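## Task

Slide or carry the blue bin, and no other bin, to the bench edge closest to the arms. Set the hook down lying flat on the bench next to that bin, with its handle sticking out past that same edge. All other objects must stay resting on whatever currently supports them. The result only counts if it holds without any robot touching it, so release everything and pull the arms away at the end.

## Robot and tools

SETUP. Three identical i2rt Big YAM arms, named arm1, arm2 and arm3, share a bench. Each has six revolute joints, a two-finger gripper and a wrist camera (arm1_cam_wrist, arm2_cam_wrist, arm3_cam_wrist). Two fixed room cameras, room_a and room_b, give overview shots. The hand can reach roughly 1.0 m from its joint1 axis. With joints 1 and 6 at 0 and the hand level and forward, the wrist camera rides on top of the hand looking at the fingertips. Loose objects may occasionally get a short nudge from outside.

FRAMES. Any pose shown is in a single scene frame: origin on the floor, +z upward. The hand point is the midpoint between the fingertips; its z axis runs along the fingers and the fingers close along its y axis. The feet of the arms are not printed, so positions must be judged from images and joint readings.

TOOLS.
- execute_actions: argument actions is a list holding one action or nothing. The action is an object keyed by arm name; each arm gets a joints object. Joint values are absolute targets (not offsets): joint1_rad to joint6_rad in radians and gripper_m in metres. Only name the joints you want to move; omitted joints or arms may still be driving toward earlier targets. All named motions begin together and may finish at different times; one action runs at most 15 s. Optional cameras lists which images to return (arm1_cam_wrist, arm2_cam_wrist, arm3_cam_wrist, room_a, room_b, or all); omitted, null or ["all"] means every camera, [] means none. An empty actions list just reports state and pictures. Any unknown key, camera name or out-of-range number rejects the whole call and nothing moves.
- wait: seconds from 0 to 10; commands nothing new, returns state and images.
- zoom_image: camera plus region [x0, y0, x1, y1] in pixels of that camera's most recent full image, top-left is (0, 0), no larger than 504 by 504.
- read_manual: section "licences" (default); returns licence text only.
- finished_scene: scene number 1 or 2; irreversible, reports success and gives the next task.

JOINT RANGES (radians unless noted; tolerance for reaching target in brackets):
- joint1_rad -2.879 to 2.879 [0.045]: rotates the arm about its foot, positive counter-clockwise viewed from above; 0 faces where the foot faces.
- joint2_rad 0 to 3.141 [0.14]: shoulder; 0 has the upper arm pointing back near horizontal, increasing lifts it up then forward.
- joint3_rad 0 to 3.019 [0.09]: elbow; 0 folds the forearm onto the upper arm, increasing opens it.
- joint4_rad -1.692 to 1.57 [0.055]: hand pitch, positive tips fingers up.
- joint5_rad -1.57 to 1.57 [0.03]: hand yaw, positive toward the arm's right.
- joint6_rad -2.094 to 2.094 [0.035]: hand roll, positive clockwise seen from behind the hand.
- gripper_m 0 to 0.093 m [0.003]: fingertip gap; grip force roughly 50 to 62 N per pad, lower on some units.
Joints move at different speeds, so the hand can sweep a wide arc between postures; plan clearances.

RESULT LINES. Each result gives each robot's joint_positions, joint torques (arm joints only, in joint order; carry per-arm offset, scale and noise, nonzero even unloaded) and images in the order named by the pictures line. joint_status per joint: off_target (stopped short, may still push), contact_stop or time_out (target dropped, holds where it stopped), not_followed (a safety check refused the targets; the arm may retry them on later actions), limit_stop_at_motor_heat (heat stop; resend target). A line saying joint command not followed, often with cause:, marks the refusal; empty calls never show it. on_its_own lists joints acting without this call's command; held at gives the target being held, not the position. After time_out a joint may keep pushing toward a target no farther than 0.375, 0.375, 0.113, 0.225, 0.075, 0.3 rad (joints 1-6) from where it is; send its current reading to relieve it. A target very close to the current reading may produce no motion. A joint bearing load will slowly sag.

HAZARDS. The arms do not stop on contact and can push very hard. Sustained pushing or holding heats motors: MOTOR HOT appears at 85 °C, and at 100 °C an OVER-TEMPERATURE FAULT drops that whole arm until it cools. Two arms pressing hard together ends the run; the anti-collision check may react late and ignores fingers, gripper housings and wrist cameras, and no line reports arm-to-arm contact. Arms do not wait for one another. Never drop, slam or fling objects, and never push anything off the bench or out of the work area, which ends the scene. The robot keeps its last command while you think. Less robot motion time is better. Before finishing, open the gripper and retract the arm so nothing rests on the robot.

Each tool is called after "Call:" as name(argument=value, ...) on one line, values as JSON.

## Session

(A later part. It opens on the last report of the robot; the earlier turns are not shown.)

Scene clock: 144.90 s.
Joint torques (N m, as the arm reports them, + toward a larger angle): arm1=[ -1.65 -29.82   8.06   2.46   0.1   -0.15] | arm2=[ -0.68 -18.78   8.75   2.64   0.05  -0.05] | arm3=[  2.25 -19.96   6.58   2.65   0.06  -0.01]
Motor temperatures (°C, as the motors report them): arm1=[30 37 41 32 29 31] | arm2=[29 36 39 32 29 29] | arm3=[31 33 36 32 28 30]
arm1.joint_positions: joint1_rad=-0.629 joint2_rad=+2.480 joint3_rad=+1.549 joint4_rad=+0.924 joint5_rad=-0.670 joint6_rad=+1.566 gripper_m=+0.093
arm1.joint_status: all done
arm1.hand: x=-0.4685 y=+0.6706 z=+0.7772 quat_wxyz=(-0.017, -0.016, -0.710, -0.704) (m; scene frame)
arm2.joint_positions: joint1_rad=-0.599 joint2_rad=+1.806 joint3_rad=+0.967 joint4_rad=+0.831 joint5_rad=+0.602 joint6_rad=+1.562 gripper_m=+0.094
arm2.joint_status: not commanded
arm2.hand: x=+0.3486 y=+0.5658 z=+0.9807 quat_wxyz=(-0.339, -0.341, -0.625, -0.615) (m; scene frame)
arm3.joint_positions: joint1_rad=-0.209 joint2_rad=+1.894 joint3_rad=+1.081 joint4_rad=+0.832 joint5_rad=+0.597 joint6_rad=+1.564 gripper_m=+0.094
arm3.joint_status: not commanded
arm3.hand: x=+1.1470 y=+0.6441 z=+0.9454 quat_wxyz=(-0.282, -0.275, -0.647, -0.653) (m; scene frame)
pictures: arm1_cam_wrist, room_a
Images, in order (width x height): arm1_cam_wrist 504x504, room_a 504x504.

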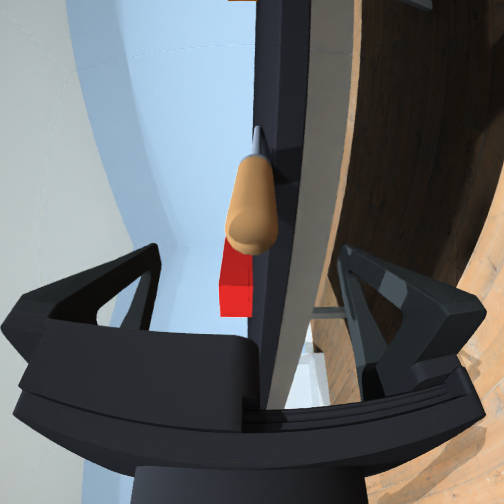

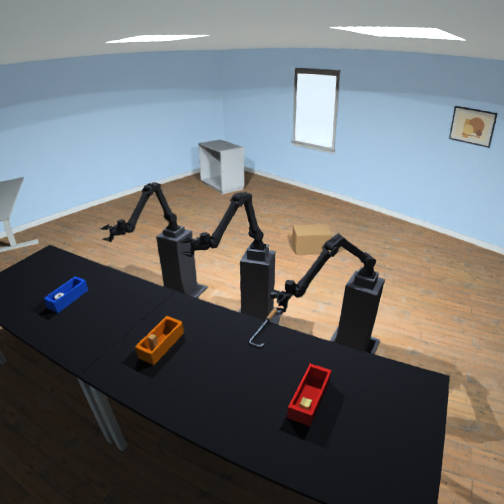

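Call:
execute_actions(actions=[{"arm1":{"joints":{"joint2_rad":2.36,"joint3_rad":1.28,"joint4_rad":1.08}},"arm2":{"joints":{"joint1_rad":0.1,"joint2_rad":1.7,"joint5_rad":0.88}}}], cameras=[])

Call:
execute_actions(actions=[{"arm1":{"joints":{"joint1_rad":0.5,"joint2_rad":1.3,"joint3_rad":0.8,"joint4_rad":0.4,"joint5_rad":0}}}], cameras=[])

Call:
execute_actions(actions=[{"arm2":{"joints":{"joint1_rad":0.61,"joint2_rad":2.1,"joint3_rad":1.25,"joint4_rad":1.0}}}], cameras=["arm2_cam_wrist"])

Scene clock: 159.07 s.
Joint torques (N m, as the arm reports them, + toward a larger angle): arm1=[ -1.69 -23.5    7.57   2.24   0.09  -0.16] | arm2=[ -0.7  -17.49   9.2    2.16   0.13  -0.04] | arm3=[  2.16 -19.85   6.55   2.59   0.08  -0.03]
Motor temperatures (°C, as the motors report them): arm1=[30 37 39 32 29 31] | arm2=[29 36 39 32 29 29] | arm3=[31 33 36 32 28 30]
arm1.joint_positions: joint1_rad=-0.629 joint2_rad=+2.354 joint3_rad=+1.273 joint4_rad=+1.067 joint5_rad=-0.670 joint6_rad=+1.566 gripper_m=+0.093
arm1.joint_status: all done
arm1.hand: x=-0.5168 y=+0.6152 z=+0.7870 quat_wxyz=(-0.016, -0.017, -0.711, -0.702) (m; scene frame)
arm2.joint_positions: joint1_rad=+0.105 joint2_rad=+1.704 joint3_rad=+0.967 joint4_rad=+0.837 joint5_rad=+0.878 joint6_rad=+1.563 gripper_m=+0.094
arm2.joint_status: all done
arm2.hand: x=-0.0475 y=+0.6252 z=+1.0463 quat_wxyz=(-0.180, -0.221, -0.648, -0.706) (m; scene frame)
arm3.joint_positions: joint1_rad=-0.209 joint2_rad=+1.894 joint3_rad=+1.081 joint4_rad=+0.832 joint5_rad=+0.597 joint6_rad=+1.564 gripper_m=+0.094
arm3.joint_status: not commanded
arm3.hand: x=+1.1470 y=+0.6441 z=+0.9454 quat_wxyz=(-0.282, -0.275, -0.647, -0.653) (m; scene frame)
pictures: none
No camera images: the call's "cameras" was empty. Leave "cameras" out to get every camera's image.

Scene clock: 160.77 s.
Joint torques (N m, as the arm reports them, + toward a larger angle): arm1=[ -0.68 -11.83  11.24   1.66   0.2   -0.2 ] | arm2=[ -1.15 -17.48   9.2    2.15   0.13  -0.05] | arm3=[  2.33 -19.95   6.56   2.64   0.06  -0.03]
Motor temperatures (°C, as the motors report them): arm1=[30 37 39 32 29 31] | arm2=[29 36 39 32 29 29] | arm3=[31 33 36 32 28 30]
arm1.joint_positions: joint1_rad=+0.499 joint2_rad=+1.292 joint3_rad=+0.796 joint4_rad=+0.407 joint5_rad=-0.002 joint6_rad=+1.566 gripper_m=+0.093
arm1.joint_status: all done
arm1.hand: x=-1.1393 y=+0.5154 z=+1.0841 quat_wxyz=(+0.136, +0.154, -0.723, -0.660) (m; scene frame)
arm2.joint_positions: joint1_rad=+0.105 joint2_rad=+1.704 joint3_rad=+0.967 joint4_rad=+0.837 joint5_rad=+0.878 joint6_rad=+1.563 gripper_m=+0.094
arm2.joint_status: not commanded
arm2.hand: x=-0.0475 y=+0.6252 z=+1.0463 quat_wxyz=(-0.180, -0.221, -0.648, -0.706) (m; scene frame)
arm3.joint_positions: joint1_rad=-0.209 joint2_rad=+1.894 joint3_rad=+1.081 joint4_rad=+0.832 joint5_rad=+0.597 joint6_rad=+1.564 gripper_m=+0.094
arm3.joint_status: not commanded
arm3.hand: x=+1.1470 y=+0.6441 z=+0.9454 quat_wxyz=(-0.282, -0.275, -0.647, -0.653) (m; scene frame)
pictures: none
No camera images: the call's "cameras" was empty. Leave "cameras" out to get every camera's image.

Scene clock: 162.40 s.
Joint torques (N m, as the arm reports them, + toward a larger angle): arm1=[ -0.22 -11.98  11.16   1.71   0.27  -0.15] | arm2=[ -0.24 -24.25   7.69   2.31   0.1   -0.07] | arm3=[  2.1  -19.82   6.46   2.62   0.07  -0.02]
Motor temperatures (°C, as the motors report them): arm1=[30 37 39 32 29 31] | arm2=[29 36 39 32 29 29] | arm3=[31 33 36 32 28 30]
arm1.joint_positions: joint1_rad=+0.499 joint2_rad=+1.292 joint3_rad=+0.796 joint4_rad=+0.407 joint5_rad=-0.002 joint6_rad=+1.566 gripper_m=+0.093
arm1.joint_status: not commanded
arm1.hand: x=-1.1393 y=+0.5154 z=+1.0841 quat_wxyz=(+0.136, +0.154, -0.723, -0.660) (m; scene frame)
arm2.joint_positions: joint1_rad=+0.603 joint2_rad=+2.125 joint3_rad=+1.225 joint4_rad=+0.984 joint5_rad=+0.878 joint6_rad=+1.563 gripper_m=+0.094
arm2.joint_status: all done
arm2.hand: x=-0.4046 y=+0.5908 z=+0.9240 quat_wxyz=(-0.005, -0.050, -0.685, -0.727) (m; scene frame)
arm3.joint_positions: joint1_rad=-0.209 joint2_rad=+1.894 joint3_rad=+1.081 joint4_rad=+0.832 joint5_rad=+0.597 joint6_rad=+1.564 gripper_m=+0.094
arm3.joint_status: not commanded
arm3.hand: x=+1.1470 y=+0.6441 z=+0.9454 quat_wxyz=(-0.282, -0.275, -0.647, -0.653) (m; scene frame)
pictures: arm2_cam_wrist
Images, in order (width x height): arm2_cam_wrist 504x504.

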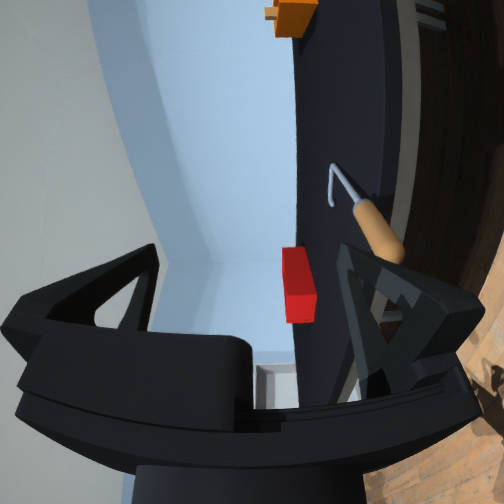

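Call:
execute_actions(actions=[{"arm2":{"joints":{"joint1_rad":0.62,"joint2_rad":2.45,"joint3_rad":1.59,"joint4_rad":0.92}}}], cameras=["arm2_cam_wrist"])

Scene clock: 166.50 s.
Joint torques (N m, as the arm reports them, + toward a larger angle): arm1=[ -0.3  -12.16  11.17   1.62   0.21  -0.15] | arm2=[ -0.11 -28.06   8.86   1.72   0.11  -0.06] | arm3=[  2.22 -20.03   6.5    2.66   0.07  -0.01]
Motor temperatures (°C, as the motors report them): arm1=[30 36 39 32 29 31] | arm2=[29 37 39 32 29 29] | arm3=[31 33 36 32 28 30]
arm1.joint_positions: joint1_rad=+0.499 joint2_rad=+1.292 joint3_rad=+0.796 joint4_rad=+0.407 joint5_rad=-0.002 joint6_rad=+1.566 gripper_m=+0.093
arm1.joint_status: not commanded
arm1.hand: x=-1.1393 y=+0.5154 z=+1.0841 quat_wxyz=(+0.136, +0.154, -0.723, -0.660) (m; scene frame)
arm2.joint_positions: joint1_rad=+0.614 joint2_rad=+2.479 joint3_rad=+1.548 joint4_rad=+0.920 joint5_rad=+0.880 joint6_rad=+1.563 gripper_m=+0.094
arm2.joint_status: all done
arm2.hand: x=-0.4661 y=+0.6379 z=+0.7931 quat_wxyz=(-0.026, -0.022, -0.708, -0.705) (m; scene frame)
arm3.joint_positions: joint1_rad=-0.209 joint2_rad=+1.894 joint3_rad=+1.081 joint4_rad=+0.832 joint5_rad=+0.597 joint6_rad=+1.564 gripper_m=+0.094
arm3.joint_status: not commanded
arm3.hand: x=+1.1470 y=+0.6441 z=+0.9454 quat_wxyz=(-0.282, -0.275, -0.647, -0.653) (m; scene frame)
pictures: arm2_cam_wrist
Images, in order (width x height): arm2_cam_wrist 504x504.

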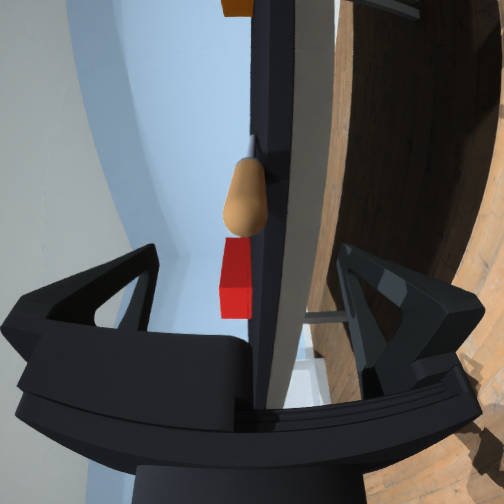

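Call:
execute_actions(actions=[{"arm2":{"joints":{"joint1_rad":0.555,"joint2_rad":2.52,"joint3_rad":1.775,"joint4_rad":0.82,"joint5_rad":0.83}}}], cameras=[])

Call:
execute_actions(actions=[{"arm2":{"joints":{"joint1_rad":0.503,"joint2_rad":2.61,"joint3_rad":1.98,"joint4_rad":0.705,"joint5_rad":0.785}}}], cameras=["arm2_cam_wrist"])

Scene clock: 178.30 s.
Joint torques (N m, as the arm reports them, + toward a larger angle): arm1=[ -0.38 -12.03  11.06   1.78   0.23  -0.19] | arm2=[ -0.1  -27.85   9.46   1.43   0.03  -0.06] | arm3=[  2.41 -20.04   6.53   2.67   0.06  -0.03]
Motor temperatures (°C, as the motors report them): arm1=[30 35 40 32 29 31] | arm2=[29 38 39 32 29 29] | arm3=[31 33 36 32 28 30]
arm1.joint_positions: joint1_rad=+0.499 joint2_rad=+1.292 joint3_rad=+0.796 joint4_rad=+0.407 joint5_rad=-0.002 joint6_rad=+1.566 gripper_m=+0.093
arm1.joint_status: not commanded
arm1.hand: x=-1.1393 y=+0.5154 z=+1.0841 quat_wxyz=(+0.136, +0.154, -0.723, -0.660) (m; scene frame)
arm2.joint_positions: joint1_rad=+0.549 joint2_rad=+2.523 joint3_rad=+1.734 joint4_rad=+0.825 joint5_rad=+0.832 joint6_rad=+1.563 gripper_m=+0.094
arm2.joint_status: all done
arm2.hand: x=-0.4649 y=+0.7037 z=+0.8224 quat_wxyz=(-0.020, -0.040, -0.696, -0.716) (m; scene frame)
arm3.joint_positions: joint1_rad=-0.209 joint2_rad=+1.894 joint3_rad=+1.081 joint4_rad=+0.832 joint5_rad=+0.597 joint6_rad=+1.564 gripper_m=+0.094
arm3.joint_status: not commanded
arm3.hand: x=+1.1470 y=+0.6441 z=+0.9454 quat_wxyz=(-0.282, -0.275, -0.647, -0.653) (m; scene frame)
pictures: none
No camera images: the call's "cameras" was empty. Leave "cameras" out to get every camera's image.

Scene clock: 179.30 s.
Joint torques (N m, as the arm reports them, + toward a larger angle): arm1=[ -0.74 -12.46  11.09   1.59   0.27  -0.18] | arm2=[ -0.11 -29.98  10.56   1.56   0.04  -0.06] | arm3=[  1.9  -19.95   6.52   2.61   0.07  -0.04]
Motor temperatures (°C, as the motors report them): arm1=[30 35 40 32 29 31] | arm2=[29 38 39 32 29 29] | arm3=[31 33 36 32 28 30]
arm1.joint_positions: joint1_rad=+0.499 joint2_rad=+1.292 joint3_rad=+0.796 joint4_rad=+0.407 joint5_rad=-0.002 joint6_rad=+1.566 gripper_m=+0.093
arm1.joint_status: not commanded
arm1.hand: x=-1.1393 y=+0.5154 z=+1.0841 quat_wxyz=(+0.136, +0.154, -0.723, -0.660) (m; scene frame)
arm2.joint_positions: joint1_rad=+0.497 joint2_rad=+2.623 joint3_rad=+1.931 joint4_rad=+0.709 joint5_rad=+0.786 joint6_rad=+1.563 gripper_m=+0.094
arm2.joint_status: all done
arm2.hand: x=-0.4619 y=+0.7584 z=+0.8110 quat_wxyz=(-0.027, -0.037, -0.701, -0.712) (m; scene frame)
arm3.joint_positions: joint1_rad=-0.209 joint2_rad=+1.894 joint3_rad=+1.081 joint4_rad=+0.832 joint5_rad=+0.597 joint6_rad=+1.564 gripper_m=+0.094
arm3.joint_status: not commanded
arm3.hand: x=+1.1470 y=+0.6441 z=+0.9454 quat_wxyz=(-0.282, -0.275, -0.647, -0.653) (m; scene frame)
pictures: arm2_cam_wrist
Images, in order (width x height): arm2_cam_wrist 504x504.

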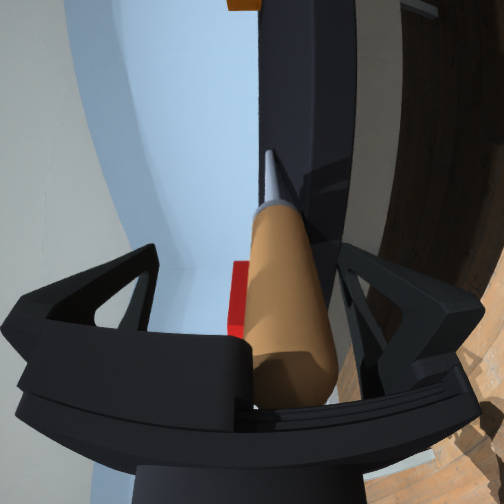

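Call:
execute_actions(actions=[{"arm2":{"joints":{"joint1_rad":0.52,"joint2_rad":2.632}}}], cameras=["arm2_cam_wrist"])

Scene clock: 183.17 s.
Joint torques (N m, as the arm reports them, + toward a larger angle): arm1=[ -0.9  -12.39  11.32   1.65   0.24  -0.15] | arm2=[ -0.69 -27.94  10.55   1.55   0.04  -0.06] | arm3=[  2.11 -19.99   6.53   2.72   0.07  -0.02]
Motor temperatures (°C, as the motors report them): arm1=[30 35 40 32 29 31] | arm2=[29 38 40 32 29 29] | arm3=[31 33 36 32 28 30]
arm1.joint_positions: joint1_rad=+0.499 joint2_rad=+1.292 joint3_rad=+0.796 joint4_rad=+0.407 joint5_rad=-0.002 joint6_rad=+1.566 gripper_m=+0.093
arm1.joint_status: not commanded
arm1.hand: x=-1.1393 y=+0.5154 z=+1.0841 quat_wxyz=(+0.136, +0.154, -0.723, -0.660) (m; scene frame)
arm2.joint_positions: joint1_rad=+0.518 joint2_rad=+2.625 joint3_rad=+1.931 joint4_rad=+0.709 joint5_rad=+0.786 joint6_rad=+1.563 gripper_m=+0.094
arm2.joint_status: all done
arm2.hand: x=-0.4771 y=+0.7485 z=+0.8095 quat_wxyz=(-0.020, -0.029, -0.702, -0.712) (m; scene frame)
arm3.joint_positions: joint1_rad=-0.209 joint2_rad=+1.894 joint3_rad=+1.081 joint4_rad=+0.832 joint5_rad=+0.597 joint6_rad=+1.564 gripper_m=+0.094
arm3.joint_status: not commanded
arm3.hand: x=+1.1470 y=+0.6441 z=+0.9454 quat_wxyz=(-0.282, -0.275, -0.647, -0.653) (m; scene frame)
pictures: arm2_cam_wrist
Images, in order (width x height): arm2_cam_wrist 504x504.

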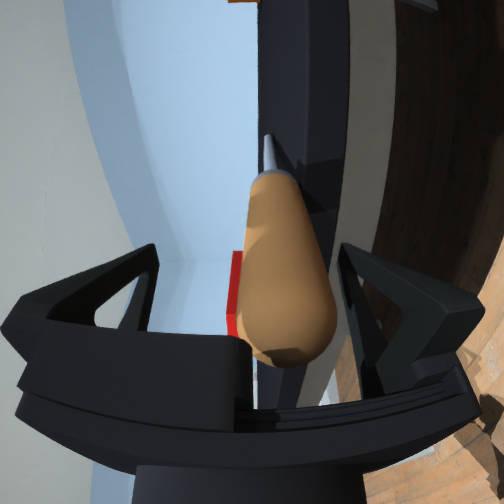

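Call:
execute_actions(actions=[{"arm2":{"joints":{"joint1_rad":0.51,"joint2_rad":2.652,"joint4_rad":0.73}}}], cameras=["arm2_cam_wrist"])

Scene clock: 186.90 s.
Joint torques (N m, as the arm reports them, + toward a larger angle): arm1=[ -0.42 -12.68  11.29   1.74   0.22  -0.17] | arm2=[ -1.14 -28.45  10.48   2.42   0.05  -0.07] | arm3=[  2.21 -19.72   6.54   2.68   0.06  -0.02]
Motor temperatures (°C, as the motors report them): arm1=[30 35 40 32 29 31] | arm2=[29 38 40 32 29 29] | arm3=[31 33 36 32 28 30]
arm1.joint_positions: joint1_rad=+0.499 joint2_rad=+1.292 joint3_rad=+0.796 joint4_rad=+0.407 joint5_rad=-0.002 joint6_rad=+1.566 gripper_m=+0.093
arm1.joint_status: not commanded
arm1.hand: x=-1.1393 y=+0.5154 z=+1.0841 quat_wxyz=(+0.136, +0.154, -0.723, -0.660) (m; scene frame)
arm2.joint_positions: joint1_rad=+0.518 joint2_rad=+2.653 joint3_rad=+1.931 joint4_rad=+0.712 joint5_rad=+0.786 joint6_rad=+1.563 gripper_m=+0.094
arm2.joint_status: all done
arm2.hand: x=-0.4750 y=+0.7459 z=+0.7860 quat_wxyz=(-0.026, -0.023, -0.708, -0.705) (m; scene frame)
arm3.joint_positions: joint1_rad=-0.209 joint2_rad=+1.894 joint3_rad=+1.081 joint4_rad=+0.832 joint5_rad=+0.597 joint6_rad=+1.564 gripper_m=+0.094
arm3.joint_status: not commanded
arm3.hand: x=+1.1470 y=+0.6441 z=+0.9454 quat_wxyz=(-0.282, -0.275, -0.647, -0.653) (m; scene frame)
pictures: arm2_cam_wrist
Images, in order (width x height): arm2_cam_wrist 504x504.

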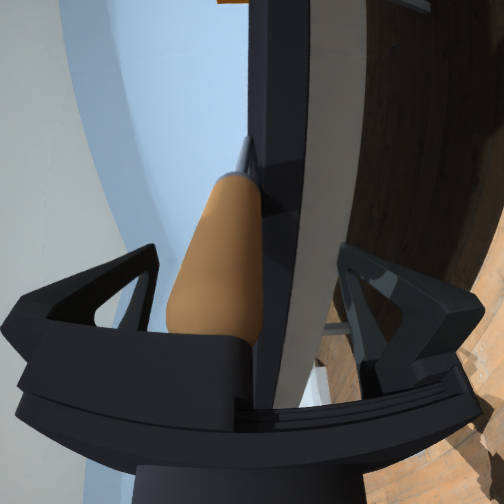

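Call:
execute_actions(actions=[{"arm2":{"joints":{"joint1_rad":0.505,"joint2_rad":2.635,"joint3_rad":2.0,"joint4_rad":0.745}}}], cameras=["arm2_cam_wrist"])

Scene clock: 191.20 s.
Joint torques (N m, as the arm reports them, + toward a larger angle): arm1=[ -0.71 -11.89  11.25   1.72   0.24  -0.18] | arm2=[ -1.24 -30.31  10.61   2.42   0.03  -0.06] | arm3=[  1.99 -19.74   6.54   2.64   0.07  -0.02]
Motor temperatures (°C, as the motors report them): arm1=[30 34 40 32 29 31] | arm2=[29 39 40 32 29 29] | arm3=[31 33 36 32 28 30]
arm1.joint_positions: joint1_rad=+0.499 joint2_rad=+1.292 joint3_rad=+0.796 joint4_rad=+0.407 joint5_rad=-0.002 joint6_rad=+1.566 gripper_m=+0.093
arm1.joint_status: not commanded
arm1.hand: x=-1.1393 y=+0.5154 z=+1.0841 quat_wxyz=(+0.136, +0.154, -0.723, -0.660) (m; scene frame)
arm2.joint_positions: joint1_rad=+0.511 joint2_rad=+2.653 joint3_rad=+1.949 joint4_rad=+0.727 joint5_rad=+0.786 joint6_rad=+1.563 gripper_m=+0.094
arm2.joint_status: all done
arm2.hand: x=-0.4728 y=+0.7525 z=+0.7977 quat_wxyz=(-0.021, -0.034, -0.699, -0.714) (m; scene frame)
arm3.joint_positions: joint1_rad=-0.209 joint2_rad=+1.894 joint3_rad=+1.081 joint4_rad=+0.832 joint5_rad=+0.597 joint6_rad=+1.564 gripper_m=+0.094
arm3.joint_status: not commanded
arm3.hand: x=+1.1470 y=+0.6441 z=+0.9454 quat_wxyz=(-0.282, -0.275, -0.647, -0.653) (m; scene frame)
pictures: arm2_cam_wrist
Images, in order (width x height): arm2_cam_wrist 504x504.

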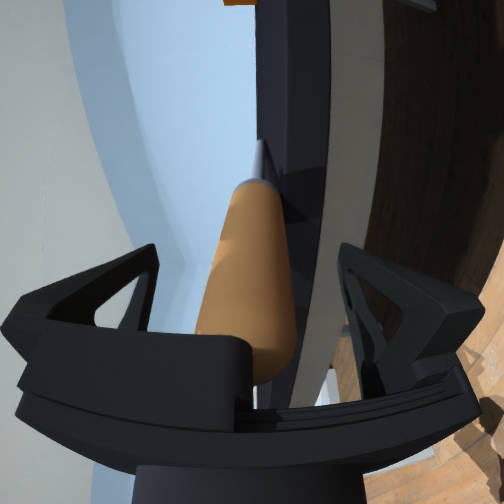

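Call:
execute_actions(actions=[{"arm2":{"joints":{"gripper_m":0}}}], cameras=[])

Call:
execute_actions(actions=[{"arm2":{"joints":{"joint2_rad":2.33}}}], cameras=["arm2_cam_wrist"])

Call:
execute_actions(actions=[{"arm2":{"joints":{"joint1_rad":-0.17,"joint5_rad":0.07,"joint3_rad":1.94,"joint4_rad":0.77}}}], cameras=[])

Call:
execute_actions(actions=[{"arm2":{"joints":{"joint1_rad":-0.85,"joint5_rad":-0.65,"joint3_rad":1.885,"joint4_rad":0.80}}}], cameras=["arm2_cam_wrist"])

Call:
execute_actions(actions=[{"arm2":{"joints":{"joint2_rad":2.53}}}], cameras=["arm2_cam_wrist"])

Scene clock: 201.67 s.
Joint torques (N m, as the arm reports them, + toward a larger angle): arm1=[ -0.52 -11.31  11.33   1.86   0.28  -0.17] | arm2=[ -1.11 -30.67  10.66   2.49   0.09  -0.06] | arm3=[  2.29 -19.8    6.51   2.56   0.07  -0.04]
Motor temperatures (°C, as the motors report them): arm1=[30 34 40 32 29 31] | arm2=[29 39 41 32 29 29] | arm3=[31 33 36 32 28 30]
arm1.joint_positions: joint1_rad=+0.499 joint2_rad=+1.292 joint3_rad=+0.796 joint4_rad=+0.407 joint5_rad=-0.002 joint6_rad=+1.566 gripper_m=+0.093
arm1.joint_status: not commanded
arm1.hand: x=-1.1393 y=+0.5154 z=+1.0841 quat_wxyz=(+0.136, +0.154, -0.723, -0.660) (m; scene frame)
arm2.joint_positions: joint1_rad=+0.511 joint2_rad=+2.655 joint3_rad=+1.949 joint4_rad=+0.727 joint5_rad=+0.785 joint6_rad=+1.564 gripper_m=+0.029
arm2.joint_status: gripper_m off_target (ended at +0.029, target +0.000)
arm2.hand: x=-0.4728 y=+0.7523 z=+0.7960 quat_wxyz=(-0.021, -0.033, -0.700, -0.713) (m; scene frame)
arm3.joint_positions: joint1_rad=-0.209 joint2_rad=+1.894 joint3_rad=+1.081 joint4_rad=+0.832 joint5_rad=+0.597 joint6_rad=+1.564 gripper_m=+0.094
arm3.joint_status: not commanded
arm3.hand: x=+1.1470 y=+0.6441 z=+0.9454 quat_wxyz=(-0.282, -0.275, -0.647, -0.653) (m; scene frame)
pictures: none
No camera images: the call's "cameras" was empty. Leave "cameras" out to get every camera's image.

Scene clock: 203.47 s.
Joint torques (N m, as the arm reports them, + toward a larger angle): arm1=[ -0.56 -12.44  11.19   1.76   0.25  -0.16] | arm2=[ -0.75 -33.58  11.01   2.56  -0.22  -0.07] | arm3=[  2.08 -19.91   6.58   2.66   0.07  -0.03]
Motor temperatures (°C, as the motors report them): arm1=[30 34 40 32 29 31] | arm2=[29 39 41 32 29 29] | arm3=[31 33 36 32 28 30]
arm1.joint_positions: joint1_rad=+0.499 joint2_rad=+1.292 joint3_rad=+0.796 joint4_rad=+0.407 joint5_rad=-0.002 joint6_rad=+1.566 gripper_m=+0.093
arm1.joint_status: not commanded
arm1.hand: x=-1.1393 y=+0.5154 z=+1.0841 quat_wxyz=(+0.136, +0.154, -0.723, -0.660) (m; scene frame)
arm2.joint_positions: joint1_rad=+0.511 joint2_rad=+2.383 joint3_rad=+1.958 joint4_rad=+0.723 joint5_rad=+0.790 joint6_rad=+1.564 gripper_m=+0.029
arm2.joint_status: all done
arm2.hand: x=-0.4723 y=+0.7543 z=+1.0336 quat_wxyz=(+0.044, -0.101, -0.620, -0.776) (m; scene frame)
arm3.joint_positions: joint1_rad=-0.209 joint2_rad=+1.894 joint3_rad=+1.081 joint4_rad=+0.832 joint5_rad=+0.597 joint6_rad=+1.564 gripper_m=+0.094
arm3.joint_status: not commanded
arm3.hand: x=+1.1470 y=+0.6441 z=+0.9454 quat_wxyz=(-0.282, -0.275, -0.647, -0.653) (m; scene frame)
pictures: arm2_cam_wrist
Images, in order (width x height): arm2_cam_wrist 504x504.

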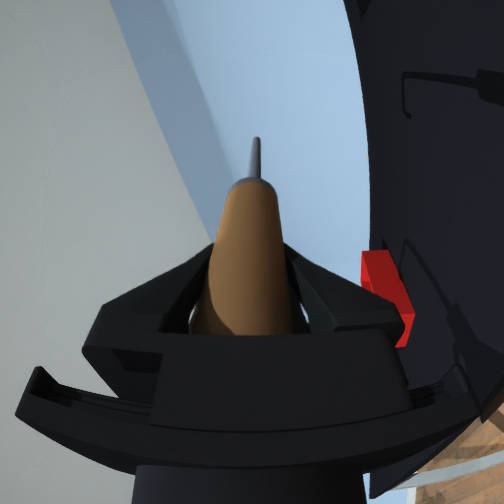

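Scene clock: 206.13 s.
Joint torques (N m, as the arm reports them, + toward a larger angle): arm1=[ -0.97 -12.21  11.18   1.82   0.24  -0.17] | arm2=[ -0.4  -33.86  11.01   3.58  -0.1   -0.35] | arm3=[  2.1  -19.93   6.55   2.64   0.07  -0.03]
Motor temperatures (°C, as the motors report them): arm1=[30 34 40 32 29 31] | arm2=[29 40 41 32 30 29] | arm3=[31 33 36 32 28 30]
arm1.joint_positions: joint1_rad=+0.499 joint2_rad=+1.292 joint3_rad=+0.796 joint4_rad=+0.407 joint5_rad=-0.002 joint6_rad=+1.566 gripper_m=+0.093
arm1.joint_status: not commanded
arm1.hand: x=-1.1393 y=+0.5154 z=+1.0841 quat_wxyz=(+0.136, +0.154, -0.723, -0.660) (m; scene frame)
arm2.joint_positions: joint1_rad=-0.175 joint2_rad=+2.385 joint3_rad=+1.899 joint4_rad=+0.729 joint5_rad=+0.074 joint6_rad=+1.595 gripper_m=+0.028
arm2.joint_status: all done
arm2.hand: x=-0.0015 y=+0.9280 z=+1.0105 quat_wxyz=(-0.002, -0.033, -0.614, -0.789) (m; scene frame)
arm3.joint_positions: joint1_rad=-0.209 joint2_rad=+1.894 joint3_rad=+1.081 joint4_rad=+0.832 joint5_rad=+0.597 joint6_rad=+1.564 gripper_m=+0.094
arm3.joint_status: not commanded
arm3.hand: x=+1.1470 y=+0.6441 z=+0.9454 quat_wxyz=(-0.282, -0.275, -0.647, -0.653) (m; scene frame)
pictures: none
No camera images: the call's "cameras" was empty. Leave "cameras" out to get every camera's image.

Scene clock: 208.90 s.
Joint torques (N m, as the arm reports them, + toward a larger angle): arm1=[ -0.14 -12.43  11.23   1.73   0.24  -0.14] | arm2=[ -0.28 -33.45  10.88   3.92   0.16  -0.38] | arm3=[  2.16 -19.96   6.58   2.63   0.05  -0.02]
Motor temperatures (°C, as the motors report them): arm1=[30 34 40 32 29 31] | arm2=[29 40 41 32 30 29] | arm3=[31 33 36 32 28 30]
arm1.joint_positions: joint1_rad=+0.499 joint2_rad=+1.292 joint3_rad=+0.796 joint4_rad=+0.407 joint5_rad=-0.002 joint6_rad=+1.566 gripper_m=+0.093
arm1.joint_status: not commanded
arm1.hand: x=-1.1393 y=+0.5154 z=+1.0841 quat_wxyz=(+0.136, +0.154, -0.723, -0.660) (m; scene frame)
arm2.joint_positions: joint1_rad=-0.853 joint2_rad=+2.385 joint3_rad=+1.844 joint4_rad=+0.751 joint5_rad=-0.650 joint6_rad=+1.599 gripper_m=+0.028
arm2.joint_status: all done
arm2.hand: x=+0.4581 y=+0.7674 z=+0.9719 quat_wxyz=(-0.033, +0.030, -0.644, -0.764) (m; scene frame)
arm3.joint_positions: joint1_rad=-0.209 joint2_rad=+1.894 joint3_rad=+1.081 joint4_rad=+0.832 joint5_rad=+0.597 joint6_rad=+1.564 gripper_m=+0.094
arm3.joint_status: not commanded
arm3.hand: x=+1.1470 y=+0.6441 z=+0.9454 quat_wxyz=(-0.282, -0.275, -0.647, -0.653) (m; scene frame)
pictures: arm2_cam_wrist
Images, in order (width x height): arm2_cam_wrist 504x504.

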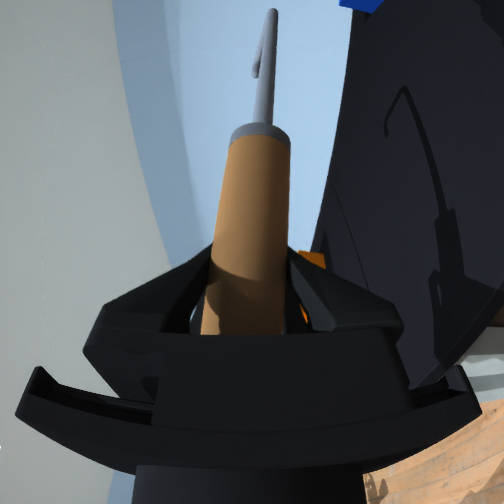

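Scene clock: 209.97 s.
Joint torques (N m, as the arm reports them, + toward a larger angle): arm1=[ -0.59 -12.01  11.26   1.78   0.26  -0.19] | arm2=[  0.04 -34.57   9.98   2.65   0.09  -0.24] | arm3=[  2.29 -20.12   6.5    2.71   0.06  -0.02]
Motor temperatures (°C, as the motors report them): arm1=[30 34 40 32 29 31] | arm2=[29 40 41 32 30 29] | arm3=[31 33 36 32 28 30]
arm1.joint_positions: joint1_rad=+0.499 joint2_rad=+1.292 joint3_rad=+0.796 joint4_rad=+0.407 joint5_rad=-0.002 joint6_rad=+1.566 gripper_m=+0.093
arm1.joint_status: not commanded
arm1.hand: x=-1.1393 y=+0.5154 z=+1.0841 quat_wxyz=(+0.136, +0.154, -0.723, -0.660) (m; scene frame)
arm2.joint_positions: joint1_rad=-0.856 joint2_rad=+2.595 joint3_rad=+1.841 joint4_rad=+0.783 joint5_rad=-0.649 joint6_rad=+1.583 gripper_m=+0.028
arm2.joint_status: all done
arm2.hand: x=+0.4549 y=+0.7604 z=+0.7976 quat_wxyz=(-0.002, -0.005, -0.697, -0.717) (m; scene frame)
arm3.joint_positions: joint1_rad=-0.209 joint2_rad=+1.894 joint3_rad=+1.081 joint4_rad=+0.832 joint5_rad=+0.597 joint6_rad=+1.564 gripper_m=+0.094
arm3.joint_status: not commanded
arm3.hand: x=+1.1470 y=+0.6441 z=+0.9454 quat_wxyz=(-0.282, -0.275, -0.647, -0.653) (m; scene frame)
pictures: arm2_cam_wrist
Images, in order (width x height): arm2_cam_wrist 504x504.

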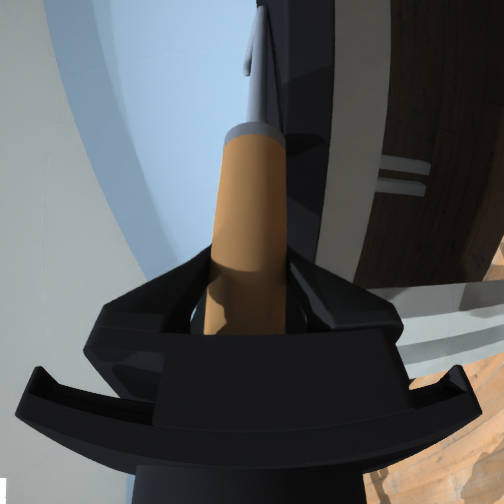

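Call:
execute_actions(actions=[], cameras=["room_a","room_b"])

Call:
zoom_image(camera="room_a", region=[40, 200, 280, 380])

Scene clock: 216.00 s.
Joint torques (N m, as the arm reports them, + toward a larger angle): arm1=[ -0.77 -11.86  11.34   1.6    0.18  -0.15] | arm2=[  0.11 -34.63   9.99   2.62   0.08  -0.25] | arm3=[  2.06 -19.71   6.57   2.63   0.06  -0.01]
Motor temperatures (°C, as the motors report them): arm1=[30 34 40 32 29 31] | arm2=[29 41 41 32 30 29] | arm3=[31 33 36 32 28 30]
arm1.joint_positions: joint1_rad=+0.499 joint2_rad=+1.292 joint3_rad=+0.796 joint4_rad=+0.407 joint5_rad=-0.002 joint6_rad=+1.566 gripper_m=+0.093
arm1.joint_status: not commanded
arm1.hand: x=-1.1393 y=+0.5154 z=+1.0841 quat_wxyz=(+0.136, +0.154, -0.723, -0.660) (m; scene frame)
arm2.joint_positions: joint1_rad=-0.856 joint2_rad=+2.595 joint3_rad=+1.841 joint4_rad=+0.783 joint5_rad=-0.649 joint6_rad=+1.583 gripper_m=+0.028
arm2.joint_status: all done
arm2.hand: x=+0.4549 y=+0.7604 z=+0.7976 quat_wxyz=(-0.002, -0.005, -0.697, -0.717) (m; scene frame)
arm3.joint_positions: joint1_rad=-0.209 joint2_rad=+1.894 joint3_rad=+1.081 joint4_rad=+0.832 joint5_rad=+0.597 joint6_rad=+1.564 gripper_m=+0.094
arm3.joint_status: not commanded
arm3.hand: x=+1.1470 y=+0.6441 z=+0.9454 quat_wxyz=(-0.282, -0.275, -0.647, -0.653) (m; scene frame)
pictures: room_a, room_b
Images, in order (width x height): room_a 504x504, room_b 504x504.

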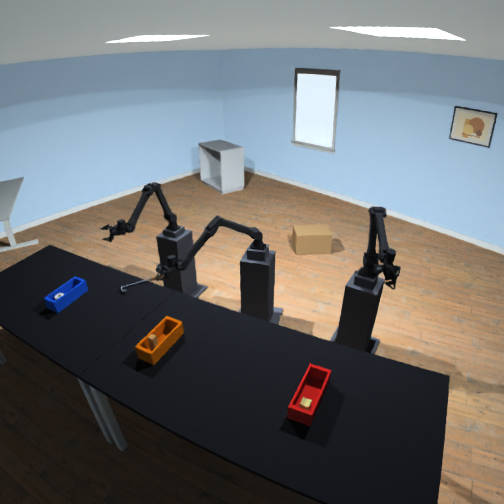

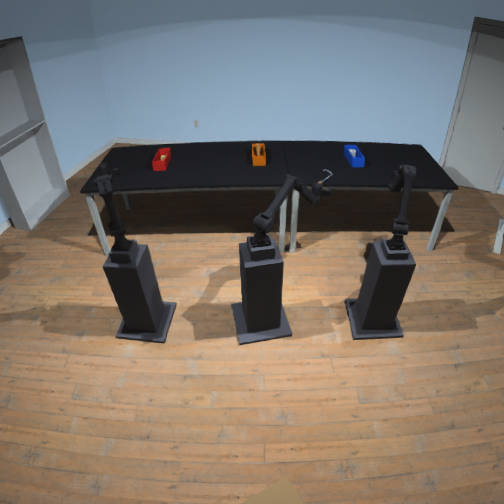

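Region (40, 200, 280, 380) of room_a's 504x504 image, scaled by 2.100, with more detail than that image has; it fills the top 378 rows of this view, and the rest is white.

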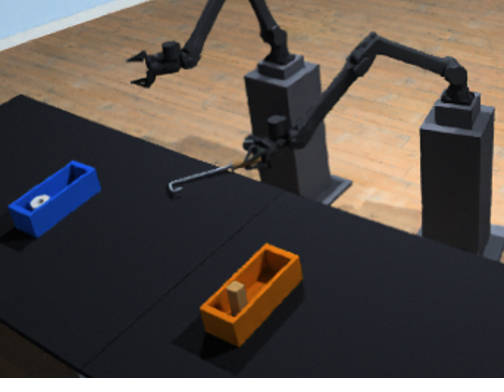

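Call:
execute_actions(actions=[{"arm2":{"joints":{"joint2_rad":2.47}}}], cameras=[])

Call:
execute_actions(actions=[{"arm2":{"joints":{"joint5_rad":-0.9,"joint2_rad":2.52,"joint3_rad":2.02,"joint4_rad":0.73}}}], cameras=[])

Call:
execute_actions(actions=[{"arm2":{"joints":{"joint5_rad":-1.13,"joint2_rad":2.57,"joint3_rad":2.13,"joint4_rad":0.66}}}], cameras=[])

Call:
execute_actions(actions=[{"arm2":{"joints":{"joint5_rad":-1.35,"joint1_rad":-0.89,"joint2_rad":2.63,"joint3_rad":2.23,"joint4_rad":0.60}}}], cameras=["arm2_cam_wrist","room_a"])

Scene clock: 229.33 s.
Joint torques (N m, as the arm reports them, + toward a larger angle): arm1=[ -0.76 -11.68  11.27   1.75   0.22  -0.15] | arm2=[ -0.07 -34.34  10.28   2.96   0.1   -0.34] | arm3=[  2.11 -19.93   6.49   2.68   0.05  -0.02]
Motor temperatures (°C, as the motors report them): arm1=[30 34 40 32 29 31] | arm2=[29 41 41 32 30 29] | arm3=[31 33 36 32 28 30]
arm1.joint_positions: joint1_rad=+0.499 joint2_rad=+1.292 joint3_rad=+0.796 joint4_rad=+0.407 joint5_rad=-0.002 joint6_rad=+1.566 gripper_m=+0.093
arm1.joint_status: not commanded
arm1.hand: x=-1.1393 y=+0.5154 z=+1.0841 quat_wxyz=(+0.136, +0.154, -0.723, -0.660) (m; scene frame)
arm2.joint_positions: joint1_rad=-0.856 joint2_rad=+2.532 joint3_rad=+1.841 joint4_rad=+0.772 joint5_rad=-0.649 joint6_rad=+1.596 gripper_m=+0.028
arm2.joint_status: all done
arm2.hand: x=+0.4590 y=+0.7648 z=+0.8491 quat_wxyz=(-0.008, +0.002, -0.682, -0.731) (m; scene frame)
arm3.joint_positions: joint1_rad=-0.209 joint2_rad=+1.894 joint3_rad=+1.081 joint4_rad=+0.832 joint5_rad=+0.597 joint6_rad=+1.564 gripper_m=+0.094
arm3.joint_status: not commanded
arm3.hand: x=+1.1470 y=+0.6441 z=+0.9454 quat_wxyz=(-0.282, -0.275, -0.647, -0.653) (m; scene frame)
pictures: none
No camera images: the call's "cameras" was empty. Leave "cameras" out to get every camera's image.

Scene clock: 230.27 s.
Joint torques (N m, as the arm reports them, + toward a larger angle): arm1=[ -0.12 -11.91  11.23   1.75   0.23  -0.19] | arm2=[ -0.52 -33.47  13.66   2.77   0.15  -0.38] | arm3=[  2.19 -19.85   6.59   2.64   0.05  -0.03]
Motor temperatures (°C, as the motors report them): arm1=[30 34 40 32 29 31] | arm2=[29 41 41 32 30 29] | arm3=[31 33 36 32 28 30]
arm1.joint_positions: joint1_rad=+0.499 joint2_rad=+1.292 joint3_rad=+0.796 joint4_rad=+0.407 joint5_rad=-0.002 joint6_rad=+1.566 gripper_m=+0.093
arm1.joint_status: not commanded
arm1.hand: x=-1.1393 y=+0.5154 z=+1.0841 quat_wxyz=(+0.136, +0.154, -0.723, -0.660) (m; scene frame)
arm2.joint_positions: joint1_rad=-0.850 joint2_rad=+2.567 joint3_rad=+1.932 joint4_rad=+0.706 joint5_rad=-0.901 joint6_rad=+1.598 gripper_m=+0.028
arm2.joint_status: all done
arm2.hand: x=+0.4229 y=+0.7772 z=+0.8492 quat_wxyz=(+0.083, +0.092, -0.683, -0.720) (m; scene frame)
arm3.joint_positions: joint1_rad=-0.209 joint2_rad=+1.894 joint3_rad=+1.081 joint4_rad=+0.832 joint5_rad=+0.597 joint6_rad=+1.564 gripper_m=+0.094
arm3.joint_status: not commanded
arm3.hand: x=+1.1470 y=+0.6441 z=+0.9454 quat_wxyz=(-0.282, -0.275, -0.647, -0.653) (m; scene frame)
pictures: none
No camera images: the call's "cameras" was empty. Leave "cameras" out to get every camera's image.

Scene clock: 232.37 s.
Joint torques (N m, as the arm reports them, + toward a larger angle): arm1=[ -0.38 -11.71  11.29   1.89   0.23  -0.15] | arm2=[ -0.37 -33.23  14.02   2.45   0.16  -0.38] | arm3=[  2.04 -19.59   6.48   2.65   0.06  -0.02]
Motor temperatures (°C, as the motors report them): arm1=[30 34 40 32 29 31] | arm2=[29 41 42 32 30 29] | arm3=[31 33 36 32 28 30]
arm1.joint_positions: joint1_rad=+0.499 joint2_rad=+1.292 joint3_rad=+0.796 joint4_rad=+0.407 joint5_rad=-0.002 joint6_rad=+1.566 gripper_m=+0.093
arm1.joint_status: not commanded
arm1.hand: x=-1.1393 y=+0.5154 z=+1.0841 quat_wxyz=(+0.136, +0.154, -0.723, -0.660) (m; scene frame)
arm2.joint_positions: joint1_rad=-0.850 joint2_rad=+2.610 joint3_rad=+2.039 joint4_rad=+0.641 joint5_rad=-1.131 joint6_rad=+1.598 gripper_m=+0.028
arm2.joint_status: joint3_rad time_out (moved +0.106 of +0.198); the others done
arm2.on_its_own: joint3_rad reads +2.039 and still pushes toward +2.130 since a time_out
arm2.hand: x=+0.3979 y=+0.7792 z=+0.8521 quat_wxyz=(+0.160, +0.175, -0.671, -0.702) (m; scene frame)
arm3.joint_positions: joint1_rad=-0.209 joint2_rad=+1.894 joint3_rad=+1.081 joint4_rad=+0.832 joint5_rad=+0.597 joint6_rad=+1.564 gripper_m=+0.094
arm3.joint_status: not commanded
arm3.hand: x=+1.1470 y=+0.6441 z=+0.9454 quat_wxyz=(-0.282, -0.275, -0.647, -0.653) (m; scene frame)
pictures: none
No camera images: the call's "cameras" was empty. Leave "cameras" out to get every camera's image.

not run: a stop came earlier in this reply.

Call:
execute_actions(actions=[], cameras=["arm2_cam_wrist","room_a"])

Call:
zoom_image(camera="room_a", region=[40, 200, 280, 380])

Scene clock: 238.10 s.
Joint torques (N m, as the arm reports them, + toward a larger angle): arm1=[ -0.78 -12.02  11.2    1.75   0.23  -0.15] | arm2=[ -0.43 -33.28  14.06   2.43   0.18  -0.38] | arm3=[  2.03 -19.64   6.56   2.64   0.07   0.  ]
Motor temperatures (°C, as the motors report them): arm1=[30 34 40 32 29 31] | arm2=[29 42 43 32 29 29] | arm3=[31 33 36 32 28 30]
arm1.joint_positions: joint1_rad=+0.499 joint2_rad=+1.292 joint3_rad=+0.796 joint4_rad=+0.407 joint5_rad=-0.002 joint6_rad=+1.566 gripper_m=+0.093
arm1.joint_status: not commanded
arm1.hand: x=-1.1393 y=+0.5154 z=+1.0841 quat_wxyz=(+0.136, +0.154, -0.723, -0.660) (m; scene frame)
arm2.joint_positions: joint1_rad=-0.850 joint2_rad=+2.610 joint3_rad=+2.039 joint4_rad=+0.641 joint5_rad=-1.131 joint6_rad=+1.598 gripper_m=+0.028
arm2.joint_status: joint3_rad time_out (moved +0.106 of +0.198); the others done
arm2.on_its_own: joint3_rad reads +2.039 and still pushes toward +2.130 since a time_out
arm2.hand: x=+0.3979 y=+0.7792 z=+0.8521 quat_wxyz=(+0.160, +0.175, -0.671, -0.702) (m; scene frame)
arm3.joint_positions: joint1_rad=-0.209 joint2_rad=+1.894 joint3_rad=+1.081 joint4_rad=+0.832 joint5_rad=+0.597 joint6_rad=+1.564 gripper_m=+0.094
arm3.joint_status: not commanded
arm3.hand: x=+1.1470 y=+0.6441 z=+0.9454 quat_wxyz=(-0.282, -0.275, -0.647, -0.653) (m; scene frame)
pictures: arm2_cam_wrist, room_a
Images, in order (width x height): arm2_cam_wrist 504x504, room_a 504x504.

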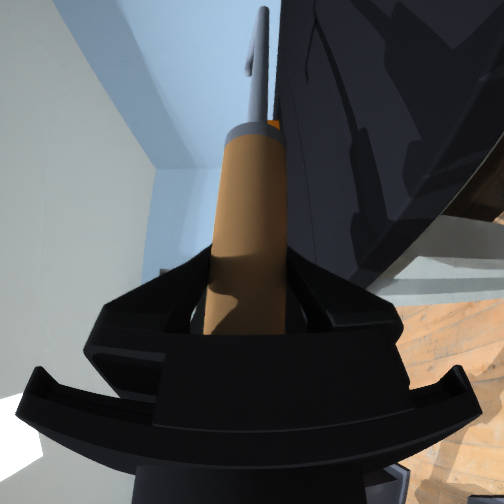

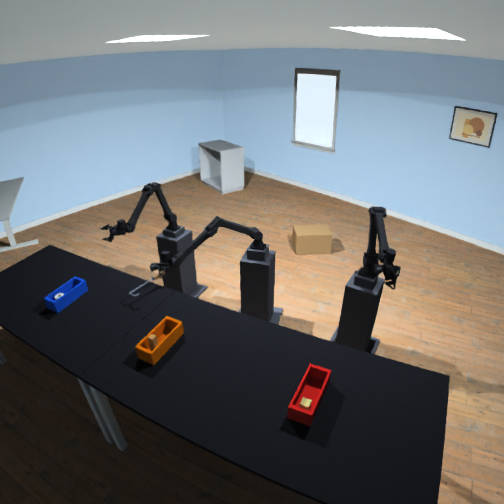

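Region (40, 200, 280, 380) of room_a's 504x504 image, scaled by 2.100, with more detail than that image has; it fills the top 378 rows of this view, and the rest is white.

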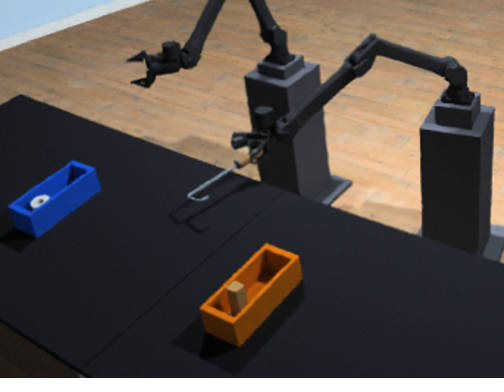

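Call:
execute_actions(actions=[{"arm2":{"joints":{"joint1_rad":-0.885,"joint5_rad":-1.27,"joint3_rad":2.12,"joint4_rad":0.68,"joint6_rad":1.55}}}], cameras=[])

Call:
execute_actions(actions=[{"arm2":{"joints":{"joint2_rad":2.63}}}], cameras=["arm2_cam_wrist"])

Scene clock: 246.80 s.
Joint torques (N m, as the arm reports them, + toward a larger angle): arm1=[ -0.54 -11.8   11.13   1.81   0.2   -0.15] | arm2=[ -0.43 -33.15  13.28   3.2    0.17  -0.5 ] | arm3=[  2.17 -19.58   6.58   2.63   0.06  -0.02]
Motor temperatures (°C, as the motors report them): arm1=[30 33 40 32 29 31] | arm2=[29 42 44 32 29 29] | arm3=[31 33 36 32 28 30]
arm1.joint_positions: joint1_rad=+0.499 joint2_rad=+1.292 joint3_rad=+0.796 joint4_rad=+0.407 joint5_rad=-0.002 joint6_rad=+1.566 gripper_m=+0.093
arm1.joint_status: not commanded
arm1.hand: x=-1.1393 y=+0.5154 z=+1.0841 quat_wxyz=(+0.136, +0.154, -0.723, -0.660) (m; scene frame)
arm2.joint_positions: joint1_rad=-0.886 joint2_rad=+2.610 joint3_rad=+2.039 joint4_rad=+0.641 joint5_rad=-1.271 joint6_rad=+1.591 gripper_m=+0.028
arm2.joint_status: joint6_rad time_out (moved -0.007 of -0.048); the others done
arm2.on_its_own: joint6_rad reads +1.591 and still pushes toward +1.550 since a time_out
arm2.hand: x=+0.4046 y=+0.7527 z=+0.8503 quat_wxyz=(+0.192, +0.214, -0.663, -0.691) (m; scene frame)
arm3.joint_positions: joint1_rad=-0.209 joint2_rad=+1.894 joint3_rad=+1.081 joint4_rad=+0.832 joint5_rad=+0.597 joint6_rad=+1.564 gripper_m=+0.094
arm3.joint_status: not commanded
arm3.hand: x=+1.1470 y=+0.6441 z=+0.9454 quat_wxyz=(-0.282, -0.275, -0.647, -0.653) (m; scene frame)
pictures: none
No camera images: the call's "cameras" was empty. Leave "cameras" out to get every camera's image.

not run: a stop came earlier in this reply.

Call:
execute_actions(actions=[{"arm2":{"joints":{"joint2_rad":2.625}}}], cameras=["arm2_cam_wrist"])

Scene clock: 250.57 s.
Joint torques (N m, as the arm reports them, + toward a larger angle): arm1=[ -0.36 -12.32  11.25   1.75   0.18  -0.14] | arm2=[ -0.11 -34.13  12.77   3.19   0.12  -0.42] | arm3=[  2.08 -19.9    6.57   2.6    0.07  -0.02]
Motor temperatures (°C, as the motors report them): arm1=[30 33 40 32 29 31] | arm2=[29 42 44 32 29 29] | arm3=[31 33 36 32 28 30]
arm1.joint_positions: joint1_rad=+0.499 joint2_rad=+1.292 joint3_rad=+0.796 joint4_rad=+0.407 joint5_rad=-0.002 joint6_rad=+1.566 gripper_m=+0.093
arm1.joint_status: not commanded
arm1.hand: x=-1.1393 y=+0.5154 z=+1.0841 quat_wxyz=(+0.136, +0.154, -0.723, -0.660) (m; scene frame)
arm2.joint_positions: joint1_rad=-0.886 joint2_rad=+2.674 joint3_rad=+2.044 joint4_rad=+0.643 joint5_rad=-1.271 joint6_rad=+1.583 gripper_m=+0.028
arm2.joint_status: all done
arm2.hand: x=+0.4013 y=+0.7494 z=+0.8015 quat_wxyz=(+0.206, +0.200, -0.673, -0.681) (m; scene frame)
arm3.joint_positions: joint1_rad=-0.209 joint2_rad=+1.894 joint3_rad=+1.081 joint4_rad=+0.832 joint5_rad=+0.597 joint6_rad=+1.564 gripper_m=+0.094
arm3.joint_status: not commanded
arm3.hand: x=+1.1470 y=+0.6441 z=+0.9454 quat_wxyz=(-0.282, -0.275, -0.647, -0.653) (m; scene frame)
pictures: arm2_cam_wrist
Images, in order (width x height): arm2_cam_wrist 504x504.

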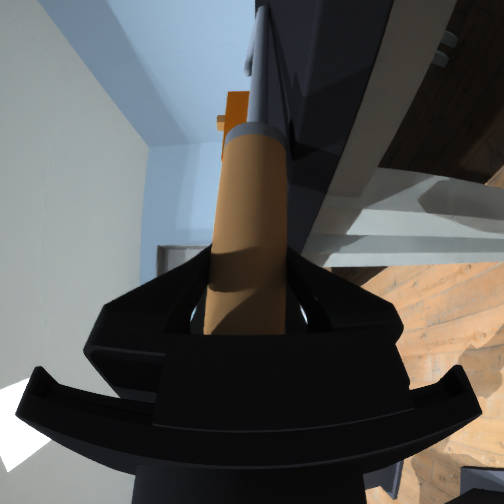

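Call:
execute_actions(actions=[{"arm2":{"joints":{"gripper_m":0.093,"joint2_rad":2.66,"joint3_rad":2.085,"joint4_rad":0.655,"joint6_rad":1.571}}}], cameras=["arm2_cam_wrist"])

Scene clock: 255.33 s.
Joint torques (N m, as the arm reports them, + toward a larger angle): arm1=[ -1.15 -11.58  11.3    1.79   0.24  -0.13] | arm2=[ -0.43 -30.56  10.18   2.11   0.13  -0.22] | arm3=[  2.2  -19.85   6.47   2.64   0.04  -0.03]
Motor temperatures (°C, as the motors report them): arm1=[30 33 40 32 29 31] | arm2=[29 42 44 32 29 29] | arm3=[31 33 36 32 28 30]
arm1.joint_positions: joint1_rad=+0.499 joint2_rad=+1.292 joint3_rad=+0.796 joint4_rad=+0.407 joint5_rad=-0.002 joint6_rad=+1.566 gripper_m=+0.093
arm1.joint_status: not commanded
arm1.hand: x=-1.1393 y=+0.5154 z=+1.0841 quat_wxyz=(+0.136, +0.154, -0.723, -0.660) (m; scene frame)
arm2.joint_positions: joint1_rad=-0.886 joint2_rad=+2.674 joint3_rad=+2.044 joint4_rad=+0.643 joint5_rad=-1.271 joint6_rad=+1.581 gripper_m=+0.093
arm2.joint_status: all done
arm2.hand: x=+0.4012 y=+0.7494 z=+0.8009 quat_wxyz=(+0.205, +0.201, -0.673, -0.681) (m; scene frame)
arm3.joint_positions: joint1_rad=-0.209 joint2_rad=+1.894 joint3_rad=+1.081 joint4_rad=+0.832 joint5_rad=+0.597 joint6_rad=+1.564 gripper_m=+0.094
arm3.joint_status: not commanded
arm3.hand: x=+1.1470 y=+0.6441 z=+0.9454 quat_wxyz=(-0.282, -0.275, -0.647, -0.653) (m; scene frame)
pictures: arm2_cam_wrist
Images, in order (width x height): arm2_cam_wrist 504x504.

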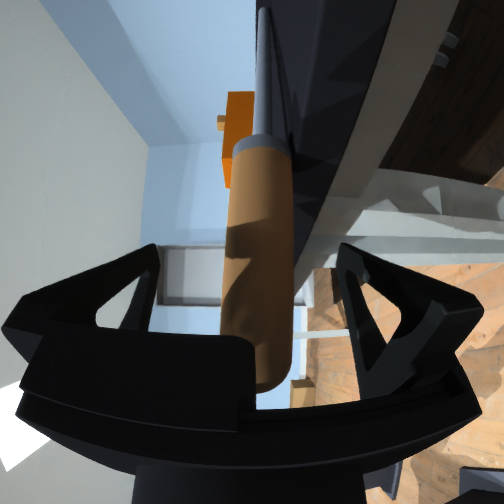

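Call:
execute_actions(actions=[{"arm2":{"joints":{"joint1_rad":-1.07}}}], cameras=["arm2_cam_wrist"])

Scene clock: 264.10 s.
Joint torques (N m, as the arm reports them, + toward a larger angle): arm1=[ -0.76 -11.8   11.33   1.79   0.28  -0.14] | arm2=[ -0.79 -30.6   10.19   2.09   0.09  -0.22] | arm3=[  2.15 -19.77   6.49   2.6    0.07  -0.02]
Motor temperatures (°C, as the motors report them): arm1=[30 33 40 32 29 31] | arm2=[29 42 43 32 29 29] | arm3=[31 33 36 32 28 30]
arm1.joint_positions: joint1_rad=+0.499 joint2_rad=+1.292 joint3_rad=+0.796 joint4_rad=+0.407 joint5_rad=-0.002 joint6_rad=+1.566 gripper_m=+0.093
arm1.joint_status: not commanded
arm1.hand: x=-1.1393 y=+0.5154 z=+1.0841 quat_wxyz=(+0.136, +0.154, -0.723, -0.660) (m; scene frame)
arm2.joint_positions: joint1_rad=-1.066 joint2_rad=+2.674 joint3_rad=+2.044 joint4_rad=+0.643 joint5_rad=-1.270 joint6_rad=+1.581 gripper_m=+0.093
arm2.joint_status: all done
arm2.hand: x=+0.5275 y=+0.6663 z=+0.7993 quat_wxyz=(+0.143, +0.139, -0.689, -0.696) (m; scene frame)
arm3.joint_positions: joint1_rad=-0.209 joint2_rad=+1.894 joint3_rad=+1.081 joint4_rad=+0.832 joint5_rad=+0.597 joint6_rad=+1.564 gripper_m=+0.094
arm3.joint_status: not commanded
arm3.hand: x=+1.1470 y=+0.6441 z=+0.9454 quat_wxyz=(-0.282, -0.275, -0.647, -0.653) (m; scene frame)
pictures: arm2_cam_wrist
Images, in order (width x height): arm2_cam_wrist 504x504.

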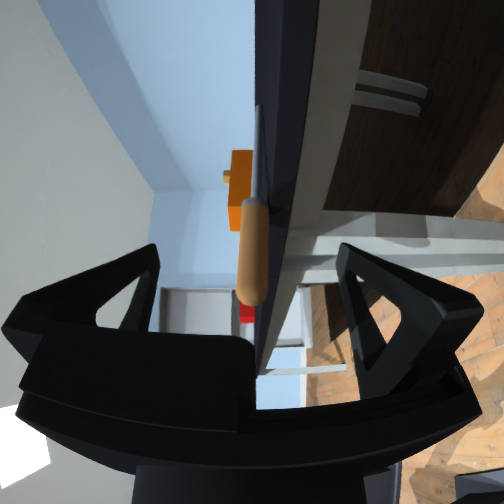

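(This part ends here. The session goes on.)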